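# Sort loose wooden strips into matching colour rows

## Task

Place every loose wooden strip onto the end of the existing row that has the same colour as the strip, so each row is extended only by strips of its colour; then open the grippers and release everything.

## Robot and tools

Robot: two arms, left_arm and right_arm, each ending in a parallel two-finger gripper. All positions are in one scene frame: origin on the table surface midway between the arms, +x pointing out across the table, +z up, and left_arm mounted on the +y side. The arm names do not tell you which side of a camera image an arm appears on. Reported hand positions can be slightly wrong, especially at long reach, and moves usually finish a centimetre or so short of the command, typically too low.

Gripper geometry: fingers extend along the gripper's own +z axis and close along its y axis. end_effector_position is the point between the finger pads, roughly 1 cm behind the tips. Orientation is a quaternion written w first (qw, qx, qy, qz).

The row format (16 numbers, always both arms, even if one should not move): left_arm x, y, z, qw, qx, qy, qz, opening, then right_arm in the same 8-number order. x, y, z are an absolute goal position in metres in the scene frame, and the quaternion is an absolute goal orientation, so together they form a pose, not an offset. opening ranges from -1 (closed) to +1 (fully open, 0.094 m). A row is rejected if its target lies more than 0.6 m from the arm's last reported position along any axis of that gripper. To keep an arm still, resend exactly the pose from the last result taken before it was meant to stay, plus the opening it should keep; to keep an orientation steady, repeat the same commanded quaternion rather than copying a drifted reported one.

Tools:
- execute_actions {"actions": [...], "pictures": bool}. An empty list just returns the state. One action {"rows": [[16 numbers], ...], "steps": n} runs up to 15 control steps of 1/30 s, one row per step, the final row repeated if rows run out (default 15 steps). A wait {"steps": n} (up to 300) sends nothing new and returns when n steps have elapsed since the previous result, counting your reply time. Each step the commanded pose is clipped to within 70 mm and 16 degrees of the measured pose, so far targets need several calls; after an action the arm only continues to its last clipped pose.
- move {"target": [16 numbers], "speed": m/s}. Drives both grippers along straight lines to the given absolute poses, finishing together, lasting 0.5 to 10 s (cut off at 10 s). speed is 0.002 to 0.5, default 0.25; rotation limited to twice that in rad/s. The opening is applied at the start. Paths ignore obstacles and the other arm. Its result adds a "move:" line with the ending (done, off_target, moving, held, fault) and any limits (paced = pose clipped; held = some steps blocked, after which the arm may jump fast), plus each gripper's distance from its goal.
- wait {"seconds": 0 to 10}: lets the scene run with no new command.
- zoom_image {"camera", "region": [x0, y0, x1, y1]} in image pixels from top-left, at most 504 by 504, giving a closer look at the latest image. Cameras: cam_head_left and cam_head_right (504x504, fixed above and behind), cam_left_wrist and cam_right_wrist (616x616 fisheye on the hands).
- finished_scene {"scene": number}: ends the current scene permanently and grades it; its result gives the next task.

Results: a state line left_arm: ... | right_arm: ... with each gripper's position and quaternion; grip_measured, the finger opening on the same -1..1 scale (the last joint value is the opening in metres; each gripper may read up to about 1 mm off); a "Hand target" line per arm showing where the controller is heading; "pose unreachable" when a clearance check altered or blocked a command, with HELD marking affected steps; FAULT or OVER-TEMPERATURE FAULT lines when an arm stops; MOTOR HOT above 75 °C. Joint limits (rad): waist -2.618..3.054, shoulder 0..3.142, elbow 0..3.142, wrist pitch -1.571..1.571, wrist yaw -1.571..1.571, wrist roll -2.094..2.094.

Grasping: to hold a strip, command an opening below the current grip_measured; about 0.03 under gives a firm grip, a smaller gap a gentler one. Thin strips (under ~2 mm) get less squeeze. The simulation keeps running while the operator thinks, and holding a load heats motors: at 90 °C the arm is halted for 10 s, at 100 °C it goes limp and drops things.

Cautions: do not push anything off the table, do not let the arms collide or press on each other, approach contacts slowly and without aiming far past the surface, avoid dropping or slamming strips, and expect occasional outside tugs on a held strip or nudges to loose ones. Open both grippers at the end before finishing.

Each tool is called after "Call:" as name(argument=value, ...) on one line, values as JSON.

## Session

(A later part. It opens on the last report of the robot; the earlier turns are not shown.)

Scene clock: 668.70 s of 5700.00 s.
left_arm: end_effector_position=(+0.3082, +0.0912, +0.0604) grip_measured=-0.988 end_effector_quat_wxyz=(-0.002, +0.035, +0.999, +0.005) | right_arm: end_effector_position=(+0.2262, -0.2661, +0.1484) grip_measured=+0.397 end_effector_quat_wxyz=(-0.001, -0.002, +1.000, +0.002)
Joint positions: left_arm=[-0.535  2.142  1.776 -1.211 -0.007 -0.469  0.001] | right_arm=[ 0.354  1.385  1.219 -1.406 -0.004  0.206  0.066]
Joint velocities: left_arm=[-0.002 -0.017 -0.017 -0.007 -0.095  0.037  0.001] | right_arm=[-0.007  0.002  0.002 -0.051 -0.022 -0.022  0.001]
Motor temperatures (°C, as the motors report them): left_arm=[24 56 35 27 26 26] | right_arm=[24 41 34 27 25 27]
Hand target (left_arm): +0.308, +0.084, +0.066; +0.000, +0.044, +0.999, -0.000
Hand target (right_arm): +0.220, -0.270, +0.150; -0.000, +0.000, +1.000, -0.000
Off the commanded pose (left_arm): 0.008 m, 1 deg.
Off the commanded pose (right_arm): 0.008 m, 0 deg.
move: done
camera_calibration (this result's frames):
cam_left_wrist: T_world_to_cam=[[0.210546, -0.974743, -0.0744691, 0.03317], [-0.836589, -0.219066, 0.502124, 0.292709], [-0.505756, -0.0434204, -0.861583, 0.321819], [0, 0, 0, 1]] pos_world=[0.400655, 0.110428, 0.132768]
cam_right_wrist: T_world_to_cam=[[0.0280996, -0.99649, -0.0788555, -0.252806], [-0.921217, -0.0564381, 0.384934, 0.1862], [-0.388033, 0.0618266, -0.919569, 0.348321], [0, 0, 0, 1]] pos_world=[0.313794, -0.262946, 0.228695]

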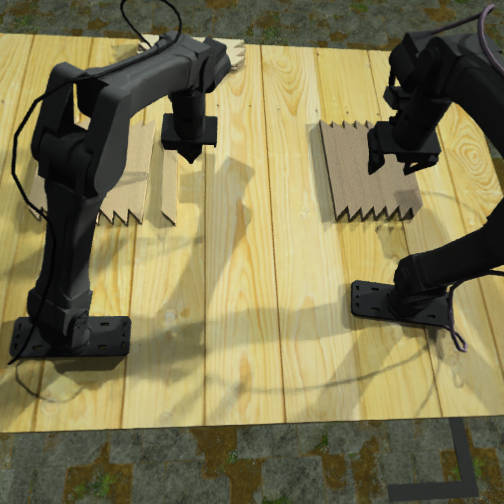

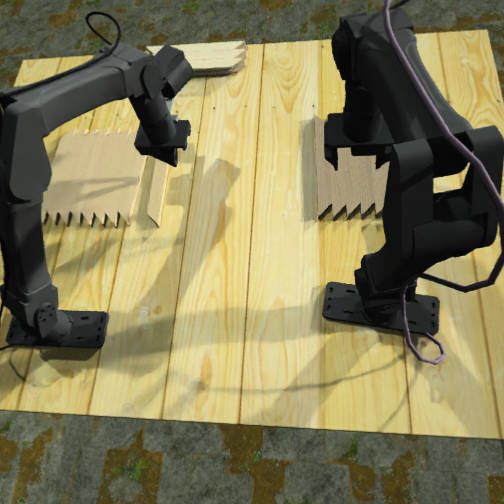

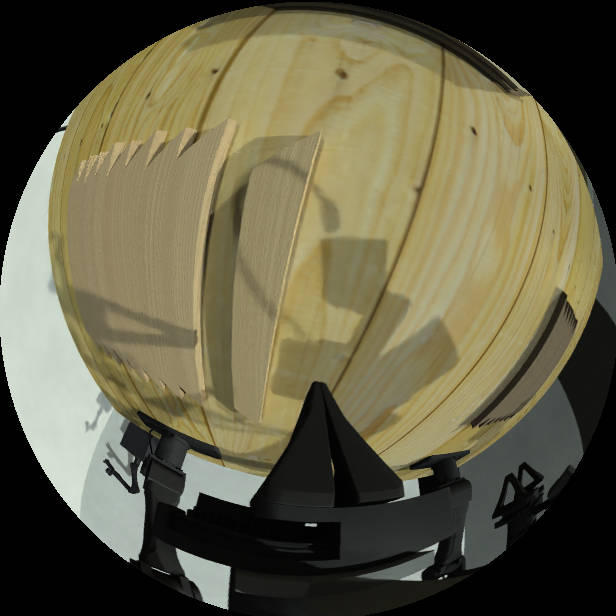

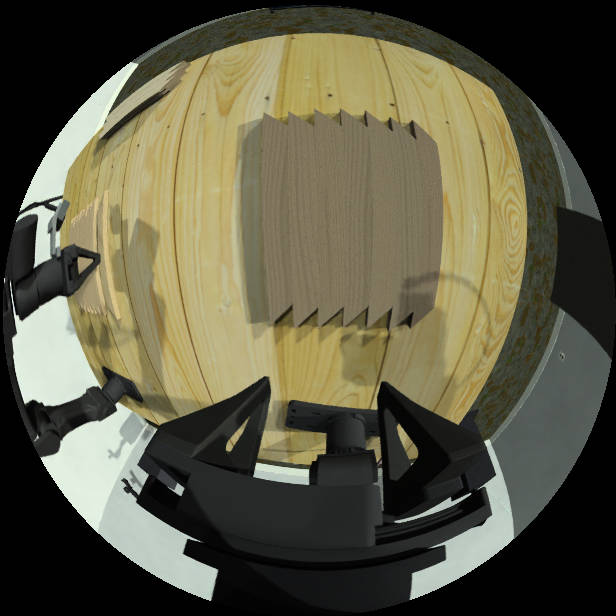

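Call:
move(target=[0.312,0.098,0.012,0,0.0436,0.999,0,-1,0.22,-0.27,0.15,0,0,1,0,0.4], speed=0.06)

Call:
move(target=[0.311,0.152,0.014,0,0.0436,0.999,0,-1,0.22,-0.27,0.15,0,0,1,0,0.4], speed=0.013)

Scene clock: 685.60 s of 5700.00 s.
left_arm: end_effector_position=(+0.3076, +0.0956, +0.0188) grip_measured=-0.988 end_effector_quat_wxyz=(-0.005, +0.047, +0.999, +0.005) | right_arm: end_effector_position=(+0.2262, -0.2661, +0.1484) grip_measured=+0.397 end_effector_quat_wxyz=(-0.001, -0.002, +1.000, +0.002)
Joint positions: left_arm=[-0.526  2.172  1.654 -1.067 -0.004 -0.436  0.001] | right_arm=[ 0.354  1.385  1.219 -1.406 -0.004  0.206  0.066]
Joint velocities: left_arm=[ 0.002 -0.002 -0.007 -0.051  0.007  0.007 -0.001] | right_arm=[-0.002 -0.022  0.002  0.081  0.022  0.022 -0.   ]
Motor temperatures (°C, as the motors report them): left_arm=[24 57 36 27 26 26] | right_arm=[24 41 34 27 25 27]
Hand target (left_arm): +0.313, +0.098, +0.012; +0.000, +0.043, +0.999, +0.000
Hand target (right_arm): +0.220, -0.270, +0.150; -0.000, +0.000, +1.000, -0.000
Off the commanded pose (left_arm): 0.008 m, 1 deg.
Off the commanded pose (right_arm): 0.008 m, 0 deg.
After step 90, 12.80 s passed at rest.
move: done
camera_calibration (this result's frames):
cam_left_wrist: T_world_to_cam=[[0.187639, -0.97922, -0.0769473, 0.042012], [-0.83755, -0.200432, 0.508269, 0.312401], [-0.51313, -0.0309237, -0.857754, 0.286804], [0, 0, 0, 1]] pos_world=[0.400936, 0.112623, 0.0904563]
cam_right_wrist: T_world_to_cam=[[0.0280996, -0.99649, -0.0788555, -0.252806], [-0.921217, -0.0564381, 0.384934, 0.1862], [-0.388033, 0.0618266, -0.919569, 0.348321], [0, 0, 0, 1]] pos_world=[0.313794, -0.262946, 0.228695]

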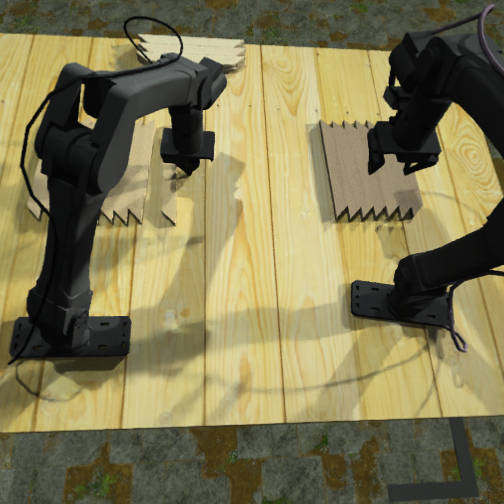

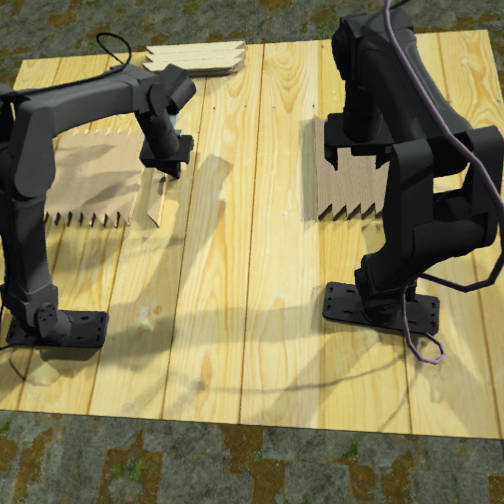

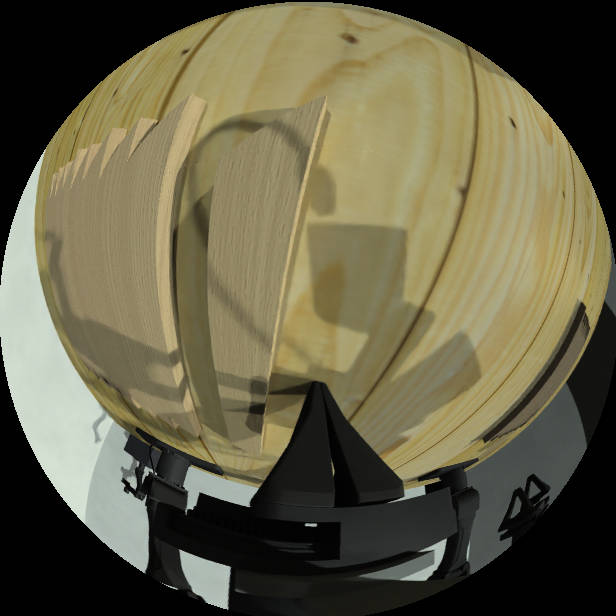

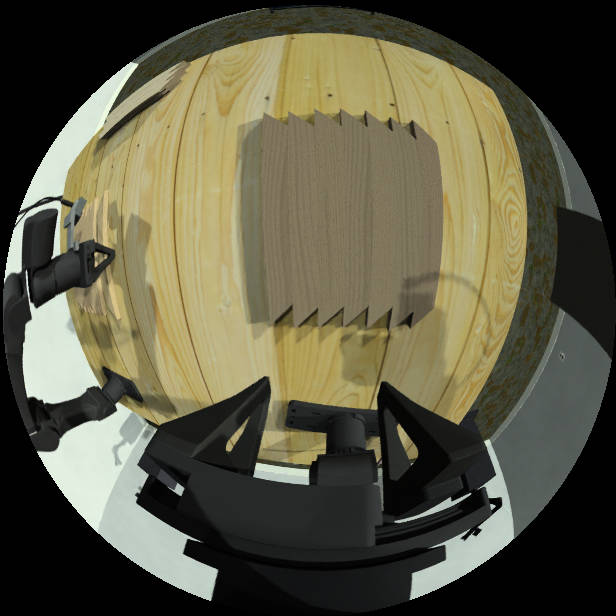

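Scene clock: 690.20 s of 5700.00 s.
left_arm: end_effector_position=(+0.3140, +0.1371, +0.0179) grip_measured=-0.988 end_effector_quat_wxyz=(+0.003, +0.052, +0.999, -0.014) | right_arm: end_effector_position=(+0.2262, -0.2661, +0.1484) grip_measured=+0.397 end_effector_quat_wxyz=(-0.001, -0.002, +1.000, +0.002)
Joint positions: left_arm=[-0.415  2.095  1.529 -0.988  0.023 -0.315  0.001] | right_arm=[ 0.354  1.385  1.219 -1.406 -0.004  0.206  0.066]
Joint velocities: left_arm=[-0.012 -0.007  0.002 -0.037  0.007  0.007 -0.001] | right_arm=[ 0.012 -0.007  0.002 -0.007  0.007 -0.007  0.001]
Motor temperatures (°C, as the motors report them): left_arm=[24 58 35 27 26 26] | right_arm=[24 41 34 27 25 27]
Hand target (left_arm): +0.312, +0.152, +0.014; -0.001, +0.044, +0.999, +0.001
Hand target (right_arm): +0.220, -0.270, +0.150; -0.000, +0.000, +1.000, -0.000
Off the commanded pose (left_arm): 0.016 m, 2 deg.
Off the commanded pose (right_arm): 0.008 m, 0 deg.
move: off_target (left_arm)
camera_calibration (this result's frames):
cam_left_wrist: T_world_to_cam=[[0.178366, -0.983283, -0.0366106, 0.0841269], [-0.847327, -0.172406, 0.502308, 0.325942], [-0.500223, -0.0585734, -0.863913, 0.290479], [0, 0, 0, 1]] pos_world=[0.406478, 0.155929, 0.0903049]
cam_right_wrist: T_world_to_cam=[[0.0280996, -0.99649, -0.0788555, -0.252806], [-0.921217, -0.0564381, 0.384934, 0.1862], [-0.388033, 0.0618266, -0.919569, 0.348321], [0, 0, 0, 1]] pos_world=[0.313794, -0.262946, 0.228695]

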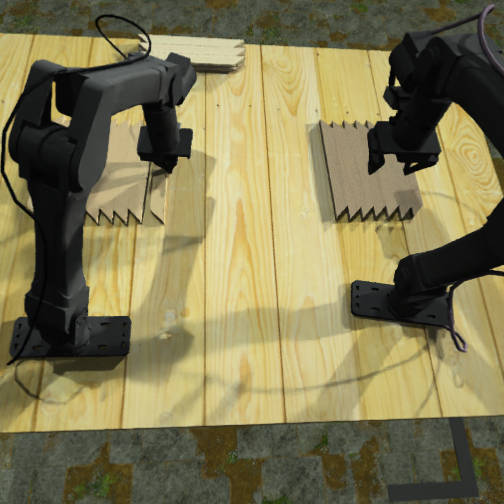

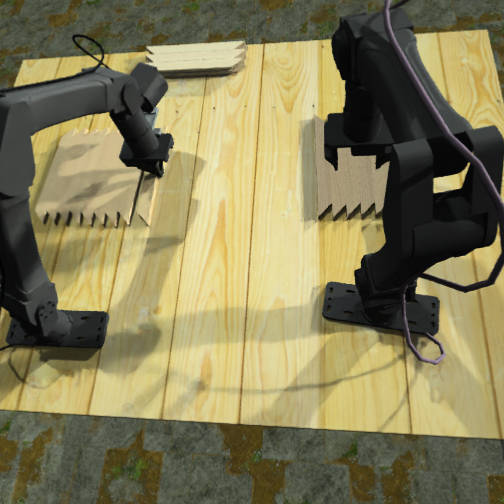

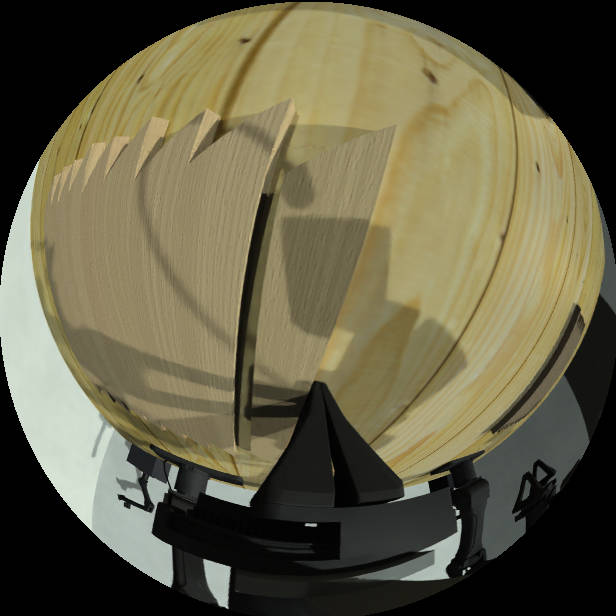

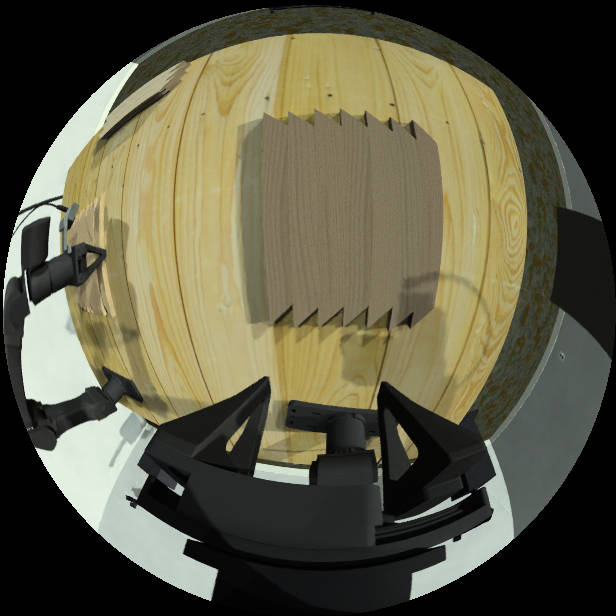

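Call:
move(target=[0.312,0.158,0.014,0,0.0436,0.999,0,-1,0.22,-0.27,0.15,0,0,1,0,0.4], speed=0.01)

Scene clock: 697.53 s of 5700.00 s.
left_arm: end_effector_position=(+0.3144, +0.1411, +0.0179) grip_measured=-0.988 end_effector_quat_wxyz=(+0.003, +0.052, +0.998, -0.019) | right_arm: end_effector_position=(+0.2262, -0.2661, +0.1484) grip_measured=+0.397 end_effector_quat_wxyz=(-0.001, -0.002, +1.000, +0.002)
Joint positions: left_arm=[-0.4    2.088  1.517 -0.981  0.034 -0.299  0.001] | right_arm=[ 0.354  1.385  1.219 -1.406 -0.004  0.206  0.066]
Joint velocities: left_arm=[-0.017 -0.022 -0.032  0.037 -0.037 -0.051  0.001] | right_arm=[-0.012  0.002 -0.002 -0.022 -0.037  0.037 -0.001]
Motor temperatures (°C, as the motors report them): left_arm=[24 58 34 27 26 26] | right_arm=[24 41 34 27 25 27]
Hand target (left_arm): +0.312, +0.158, +0.014; -0.001, +0.044, +0.999, +0.000
Hand target (right_arm): +0.220, -0.270, +0.150; -0.000, +0.000, +1.000, -0.000
Off the commanded pose (left_arm): 0.017 m, 2 deg.
Off the commanded pose (right_arm): 0.008 m, 0 deg.
After step 90, 1.97 s passed at rest.
move: off_target (left_arm)
camera_calibration (this result's frames):
cam_left_wrist: T_world_to_cam=[[0.177014, -0.983867, -0.025914, 0.0883882], [-0.846829, -0.16567, 0.505406, 0.3258], [-0.501545, -0.0675192, -0.862493, 0.292579], [0, 0, 0, 1]] pos_world=[0.406992, 0.160692, 0.0899767]
cam_right_wrist: T_world_to_cam=[[0.0280996, -0.99649, -0.0788555, -0.252806], [-0.921217, -0.0564381, 0.384934, 0.1862], [-0.388033, 0.0618266, -0.919569, 0.348321], [0, 0, 0, 1]] pos_world=[0.313794, -0.262946, 0.228695]

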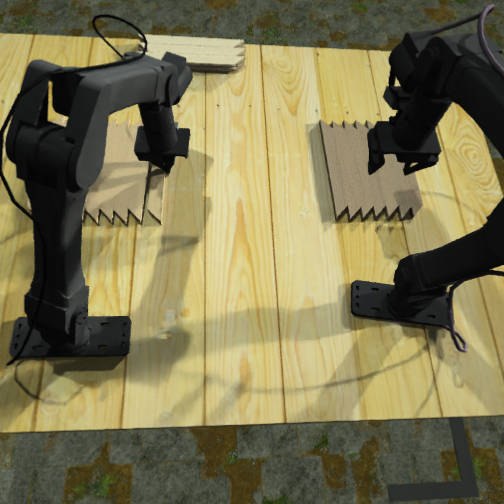

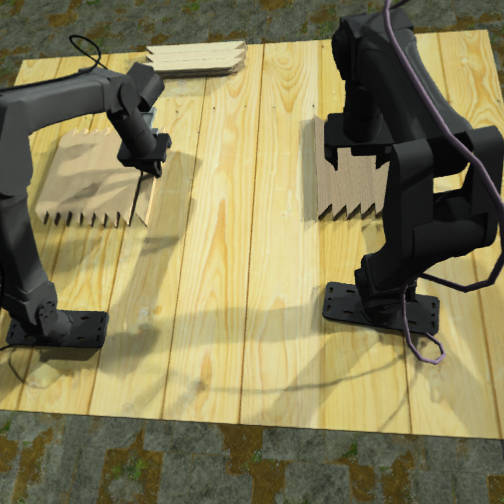

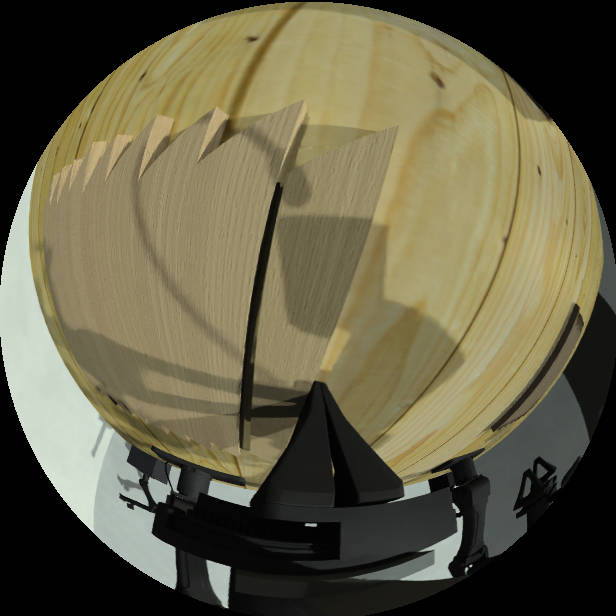

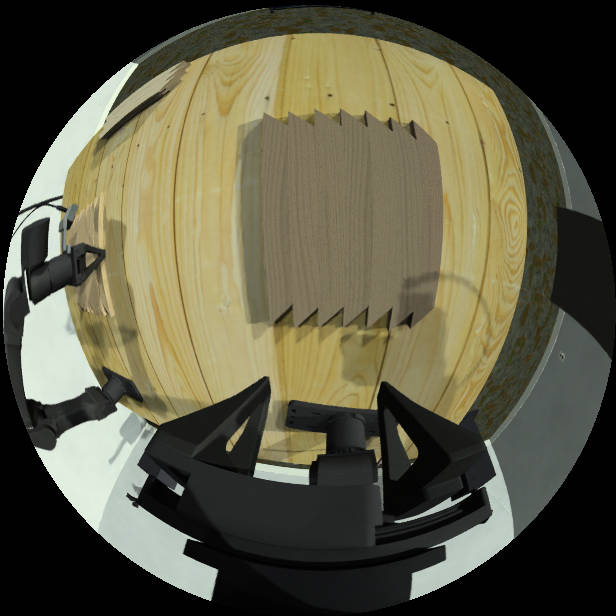

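Call:
move(target=[0.312,0.164,0.016,0,0.0436,0.999,0,-1,0.22,-0.27,0.15,0,0,1,0,0.4], speed=0.01)

Scene clock: 705.97 s of 5700.00 s.
left_arm: end_effector_position=(+0.3151, +0.1480, +0.0179) grip_measured=-0.988 end_effector_quat_wxyz=(+0.002, +0.051, +0.998, -0.020) | right_arm: end_effector_position=(+0.2262, -0.2661, +0.1484) grip_measured=+0.397 end_effector_quat_wxyz=(-0.001, -0.002, +1.000, +0.002)
Joint positions: left_arm=[-0.382  2.082  1.508 -0.979  0.036 -0.284  0.001] | right_arm=[ 0.354  1.385  1.219 -1.406 -0.004  0.206  0.066]
Joint velocities: left_arm=[-0.012  0.017 -0.022 -0.007 -0.007 -0.022 -0.001] | right_arm=[-0.002  0.012  0.012 -0.022  0.11   0.022 -0.001]
Motor temperatures (°C, as the motors report them): left_arm=[24 59 34 27 26 26] | right_arm=[24 41 34 27 25 27]
Hand target (left_arm): +0.312, +0.164, +0.016; -0.001, +0.044, +0.999, +0.000
Hand target (right_arm): +0.220, -0.270, +0.150; -0.000, +0.000, +1.000, -0.000
Off the commanded pose (left_arm): 0.016 m, 2 deg.
Off the commanded pose (right_arm): 0.008 m, 0 deg.
After step 90, 2.87 s passed at rest.
move: off_target (left_arm)
camera_calibration (this result's frames):
cam_left_wrist: T_world_to_cam=[[0.179588, -0.983427, -0.0248772, 0.0940619], [-0.84578, -0.167267, 0.506634, 0.327391], [-0.502399, -0.0699446, -0.861802, 0.294033], [0, 0, 0, 1]] pos_world=[0.40773, 0.167831, 0.0898708]
cam_right_wrist: T_world_to_cam=[[0.0280996, -0.99649, -0.0788555, -0.252806], [-0.921217, -0.0564381, 0.384934, 0.1862], [-0.388033, 0.0618266, -0.919569, 0.348321], [0, 0, 0, 1]] pos_world=[0.313794, -0.262946, 0.228695]

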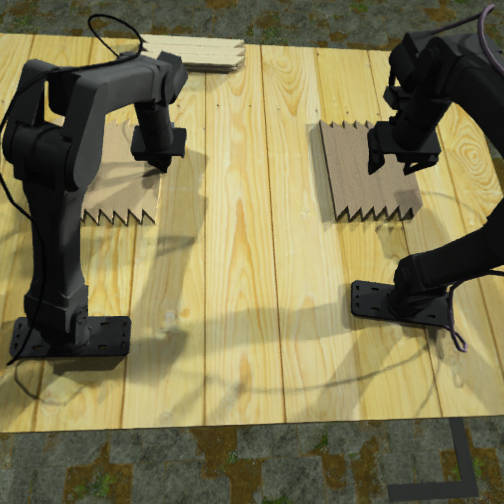

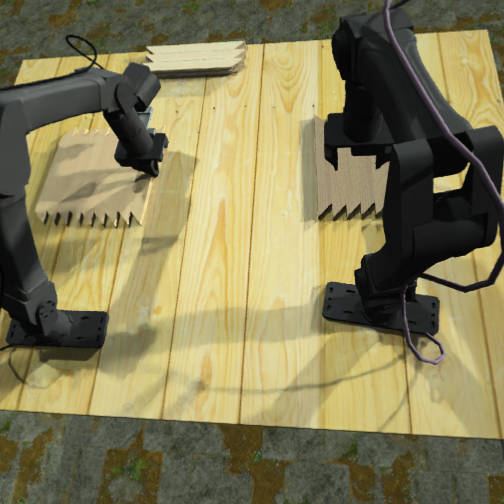

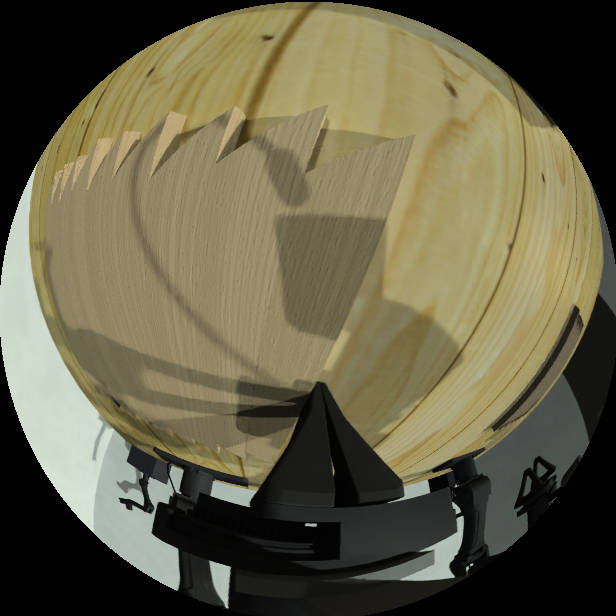

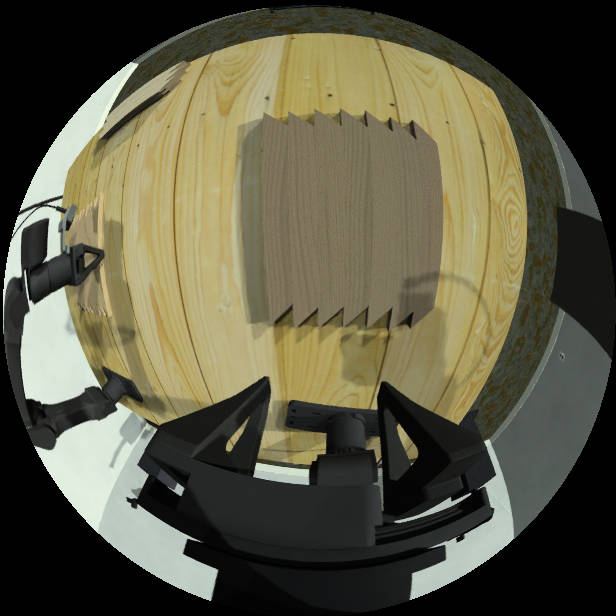

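Call:
move(target=[0.312,0.128,0.03,0,0.0436,0.999,0,-1,0.22,-0.27,0.15,0,0,1,0,0.4], speed=0.05)

Call:
move(target=[0.20,0.05,0.15,0,0,1,0,0.4,0.18,-0.12,0.15,0,0,1,0,0.4], speed=0.12)

Scene clock: 717.83 s of 5700.00 s.
left_arm: end_effector_position=(+0.3075, +0.1301, +0.0255) grip_measured=-0.988 end_effector_quat_wxyz=(-0.006, +0.043, +0.999, -0.006) | right_arm: end_effector_position=(+0.2262, -0.2661, +0.1484) grip_measured=+0.397 end_effector_quat_wxyz=(-0.001, -0.002, +1.000, +0.002)
Joint positions: left_arm=[-0.441  2.096  1.562 -1.043  0.016 -0.359  0.001] | right_arm=[ 0.354  1.385  1.219 -1.406 -0.004  0.206  0.066]
Joint velocities: left_arm=[-0.022 -0.002 -0.007 -0.007 -0.007 -0.066  0.001] | right_arm=[-0.012 -0.012 -0.017 -0.022 -0.051 -0.007 -0.   ]
Motor temperatures (°C, as the motors report them): left_arm=[24 59 34 27 26 26] | right_arm=[24 41 34 27 25 27]
Hand target (left_arm): +0.311, +0.128, +0.030; +0.000, +0.044, +0.999, -0.001
Hand target (right_arm): +0.220, -0.270, +0.150; -0.000, +0.000, +1.000, -0.000
Off the commanded pose (left_arm): 0.007 m, 1 deg.
Off the commanded pose (right_arm): 0.008 m, 0 deg.
After step 90, 7.90 s passed at rest.
move: done
camera_calibration (this result's frames):
cam_left_wrist: T_world_to_cam=[[0.194769, -0.979256, -0.0558758, 0.0736212], [-0.834798, -0.195406, 0.514712, 0.31421], [-0.514954, -0.053605, -0.85554, 0.297085], [0, 0, 0, 1]] pos_world=[0.400948, 0.149418, 0.096554]
cam_right_wrist: T_world_to_cam=[[0.0280996, -0.99649, -0.0788555, -0.252806], [-0.921217, -0.0564381, 0.384934, 0.1862], [-0.388033, 0.0618266, -0.919569, 0.348321], [0, 0, 0, 1]] pos_world=[0.313794, -0.262946, 0.228695]

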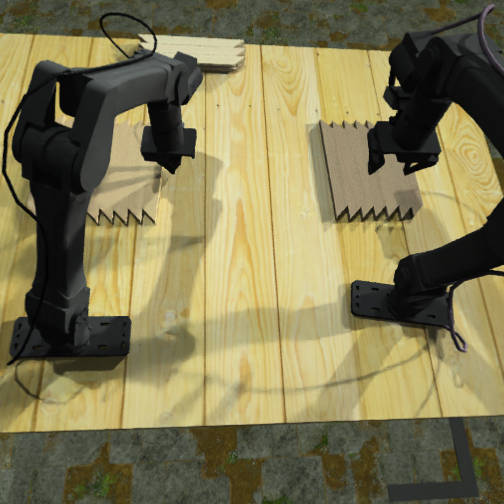

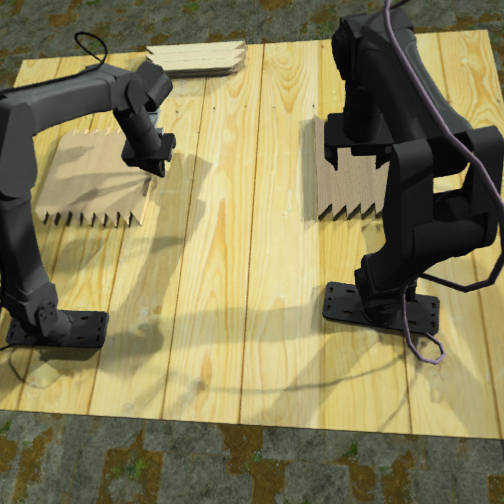

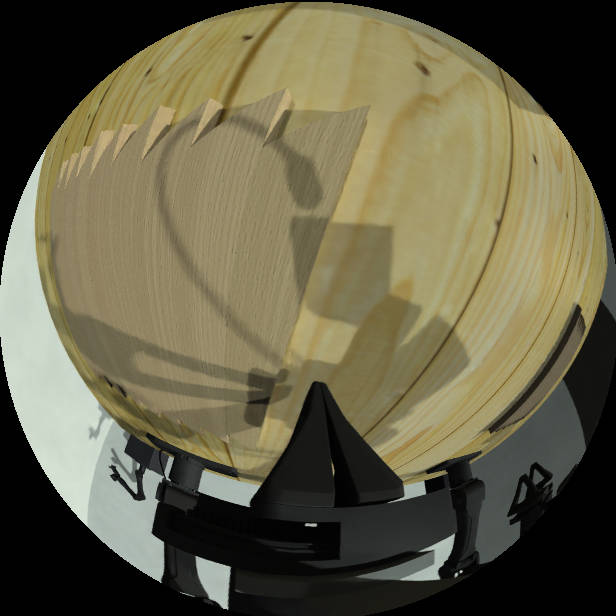

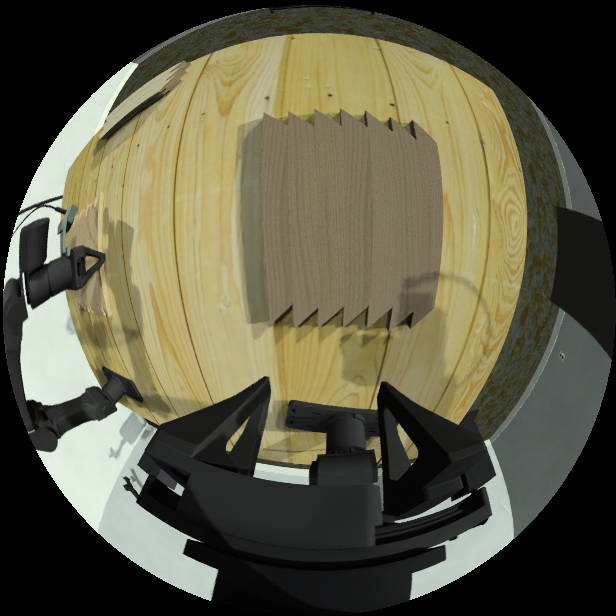

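Scene clock: 719.93 s of 5700.00 s.
left_arm: end_effector_position=(+0.1955, +0.0530, +0.1353) grip_measured=+0.398 end_effector_quat_wxyz=(-0.017, -0.000, +1.000, +0.003) | right_arm: end_effector_position=(+0.1730, -0.1263, +0.1454) grip_measured=+0.397 end_effector_quat_wxyz=(-0.012, +0.000, +1.000, -0.005)
Joint positions: left_arm=[-0.787  1.882  1.696 -1.413  0.02  -0.792  0.066] | right_arm=[ 0.985  1.507  1.313 -1.4   -0.012  0.84   0.066]
Joint velocities: left_arm=[ 0.017  0.002  0.017 -0.081  0.007  0.022  0.002] | right_arm=[-0.012  0.007 -0.002 -0.007  0.022  0.007 -0.   ]
Motor temperatures (°C, as the motors report them): left_arm=[24 59 34 27 26 26] | right_arm=[24 41 34 27 25 27]
Hand target (left_arm): +0.197, +0.052, +0.150; +0.000, -0.000, +1.000, -0.003
Hand target (right_arm): +0.178, -0.118, +0.150; -0.003, -0.000, +1.000, +0.005
Off the commanded pose (left_arm): 0.016 m, 2 deg.
Off the commanded pose (right_arm): 0.010 m, 1 deg.
move: off_target (left_arm)
camera_calibration (this result's frames):
cam_left_wrist: T_world_to_cam=[[0.277175, -0.957448, -0.0804148, 0.0121565], [-0.80303, -0.276797, 0.527756, 0.145441], [-0.527557, -0.081705, -0.845581, 0.331733], [0, 0, 0, 1]] pos_world=[0.288432, 0.079001, 0.204728]
cam_right_wrist: T_world_to_cam=[[0.0225863, -0.997535, -0.0664399, -0.113222], [-0.912539, -0.0477162, 0.406197, 0.142756], [-0.408366, 0.0514545, -0.911367, 0.317262], [0, 0, 0, 1]] pos_world=[0.262386, -0.122456, 0.223633]

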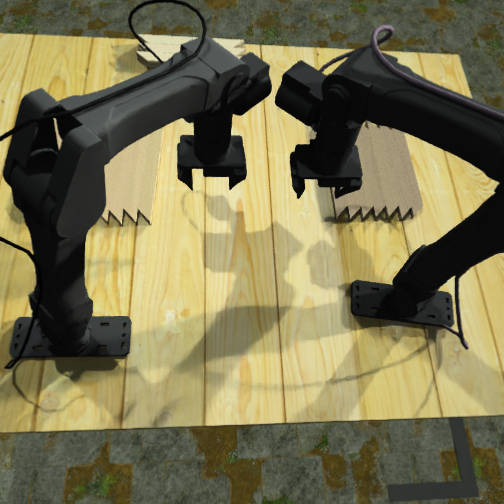

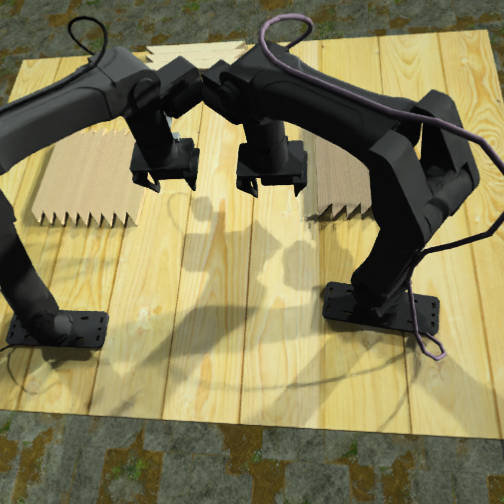

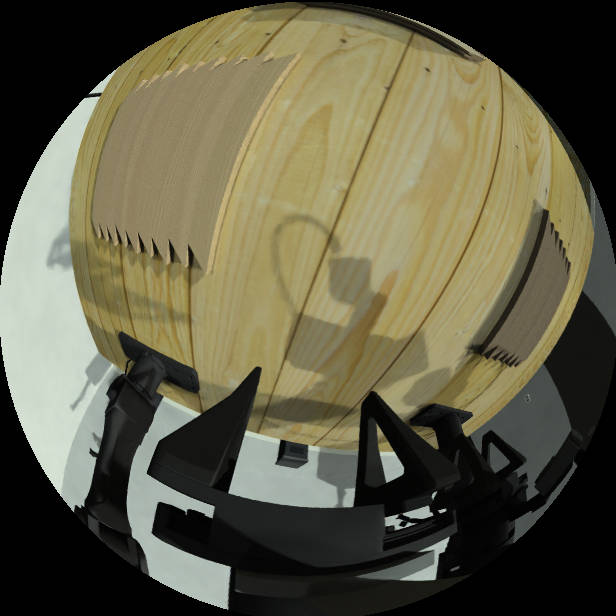

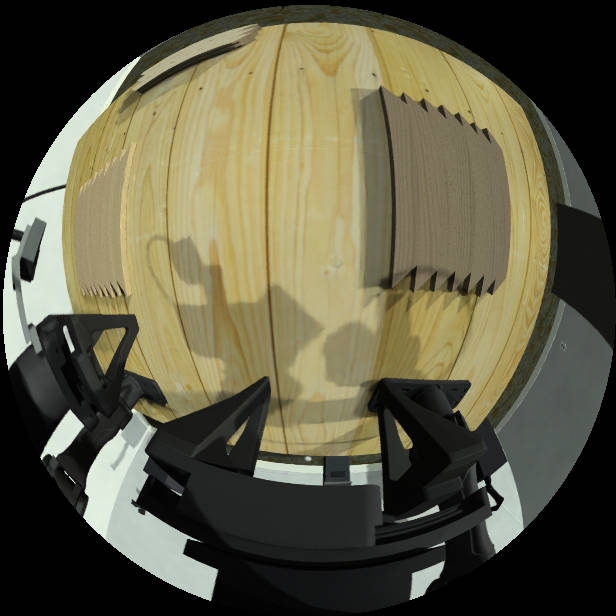

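Call:
finished_scene(scene=2)

The scene is finished: the task was done.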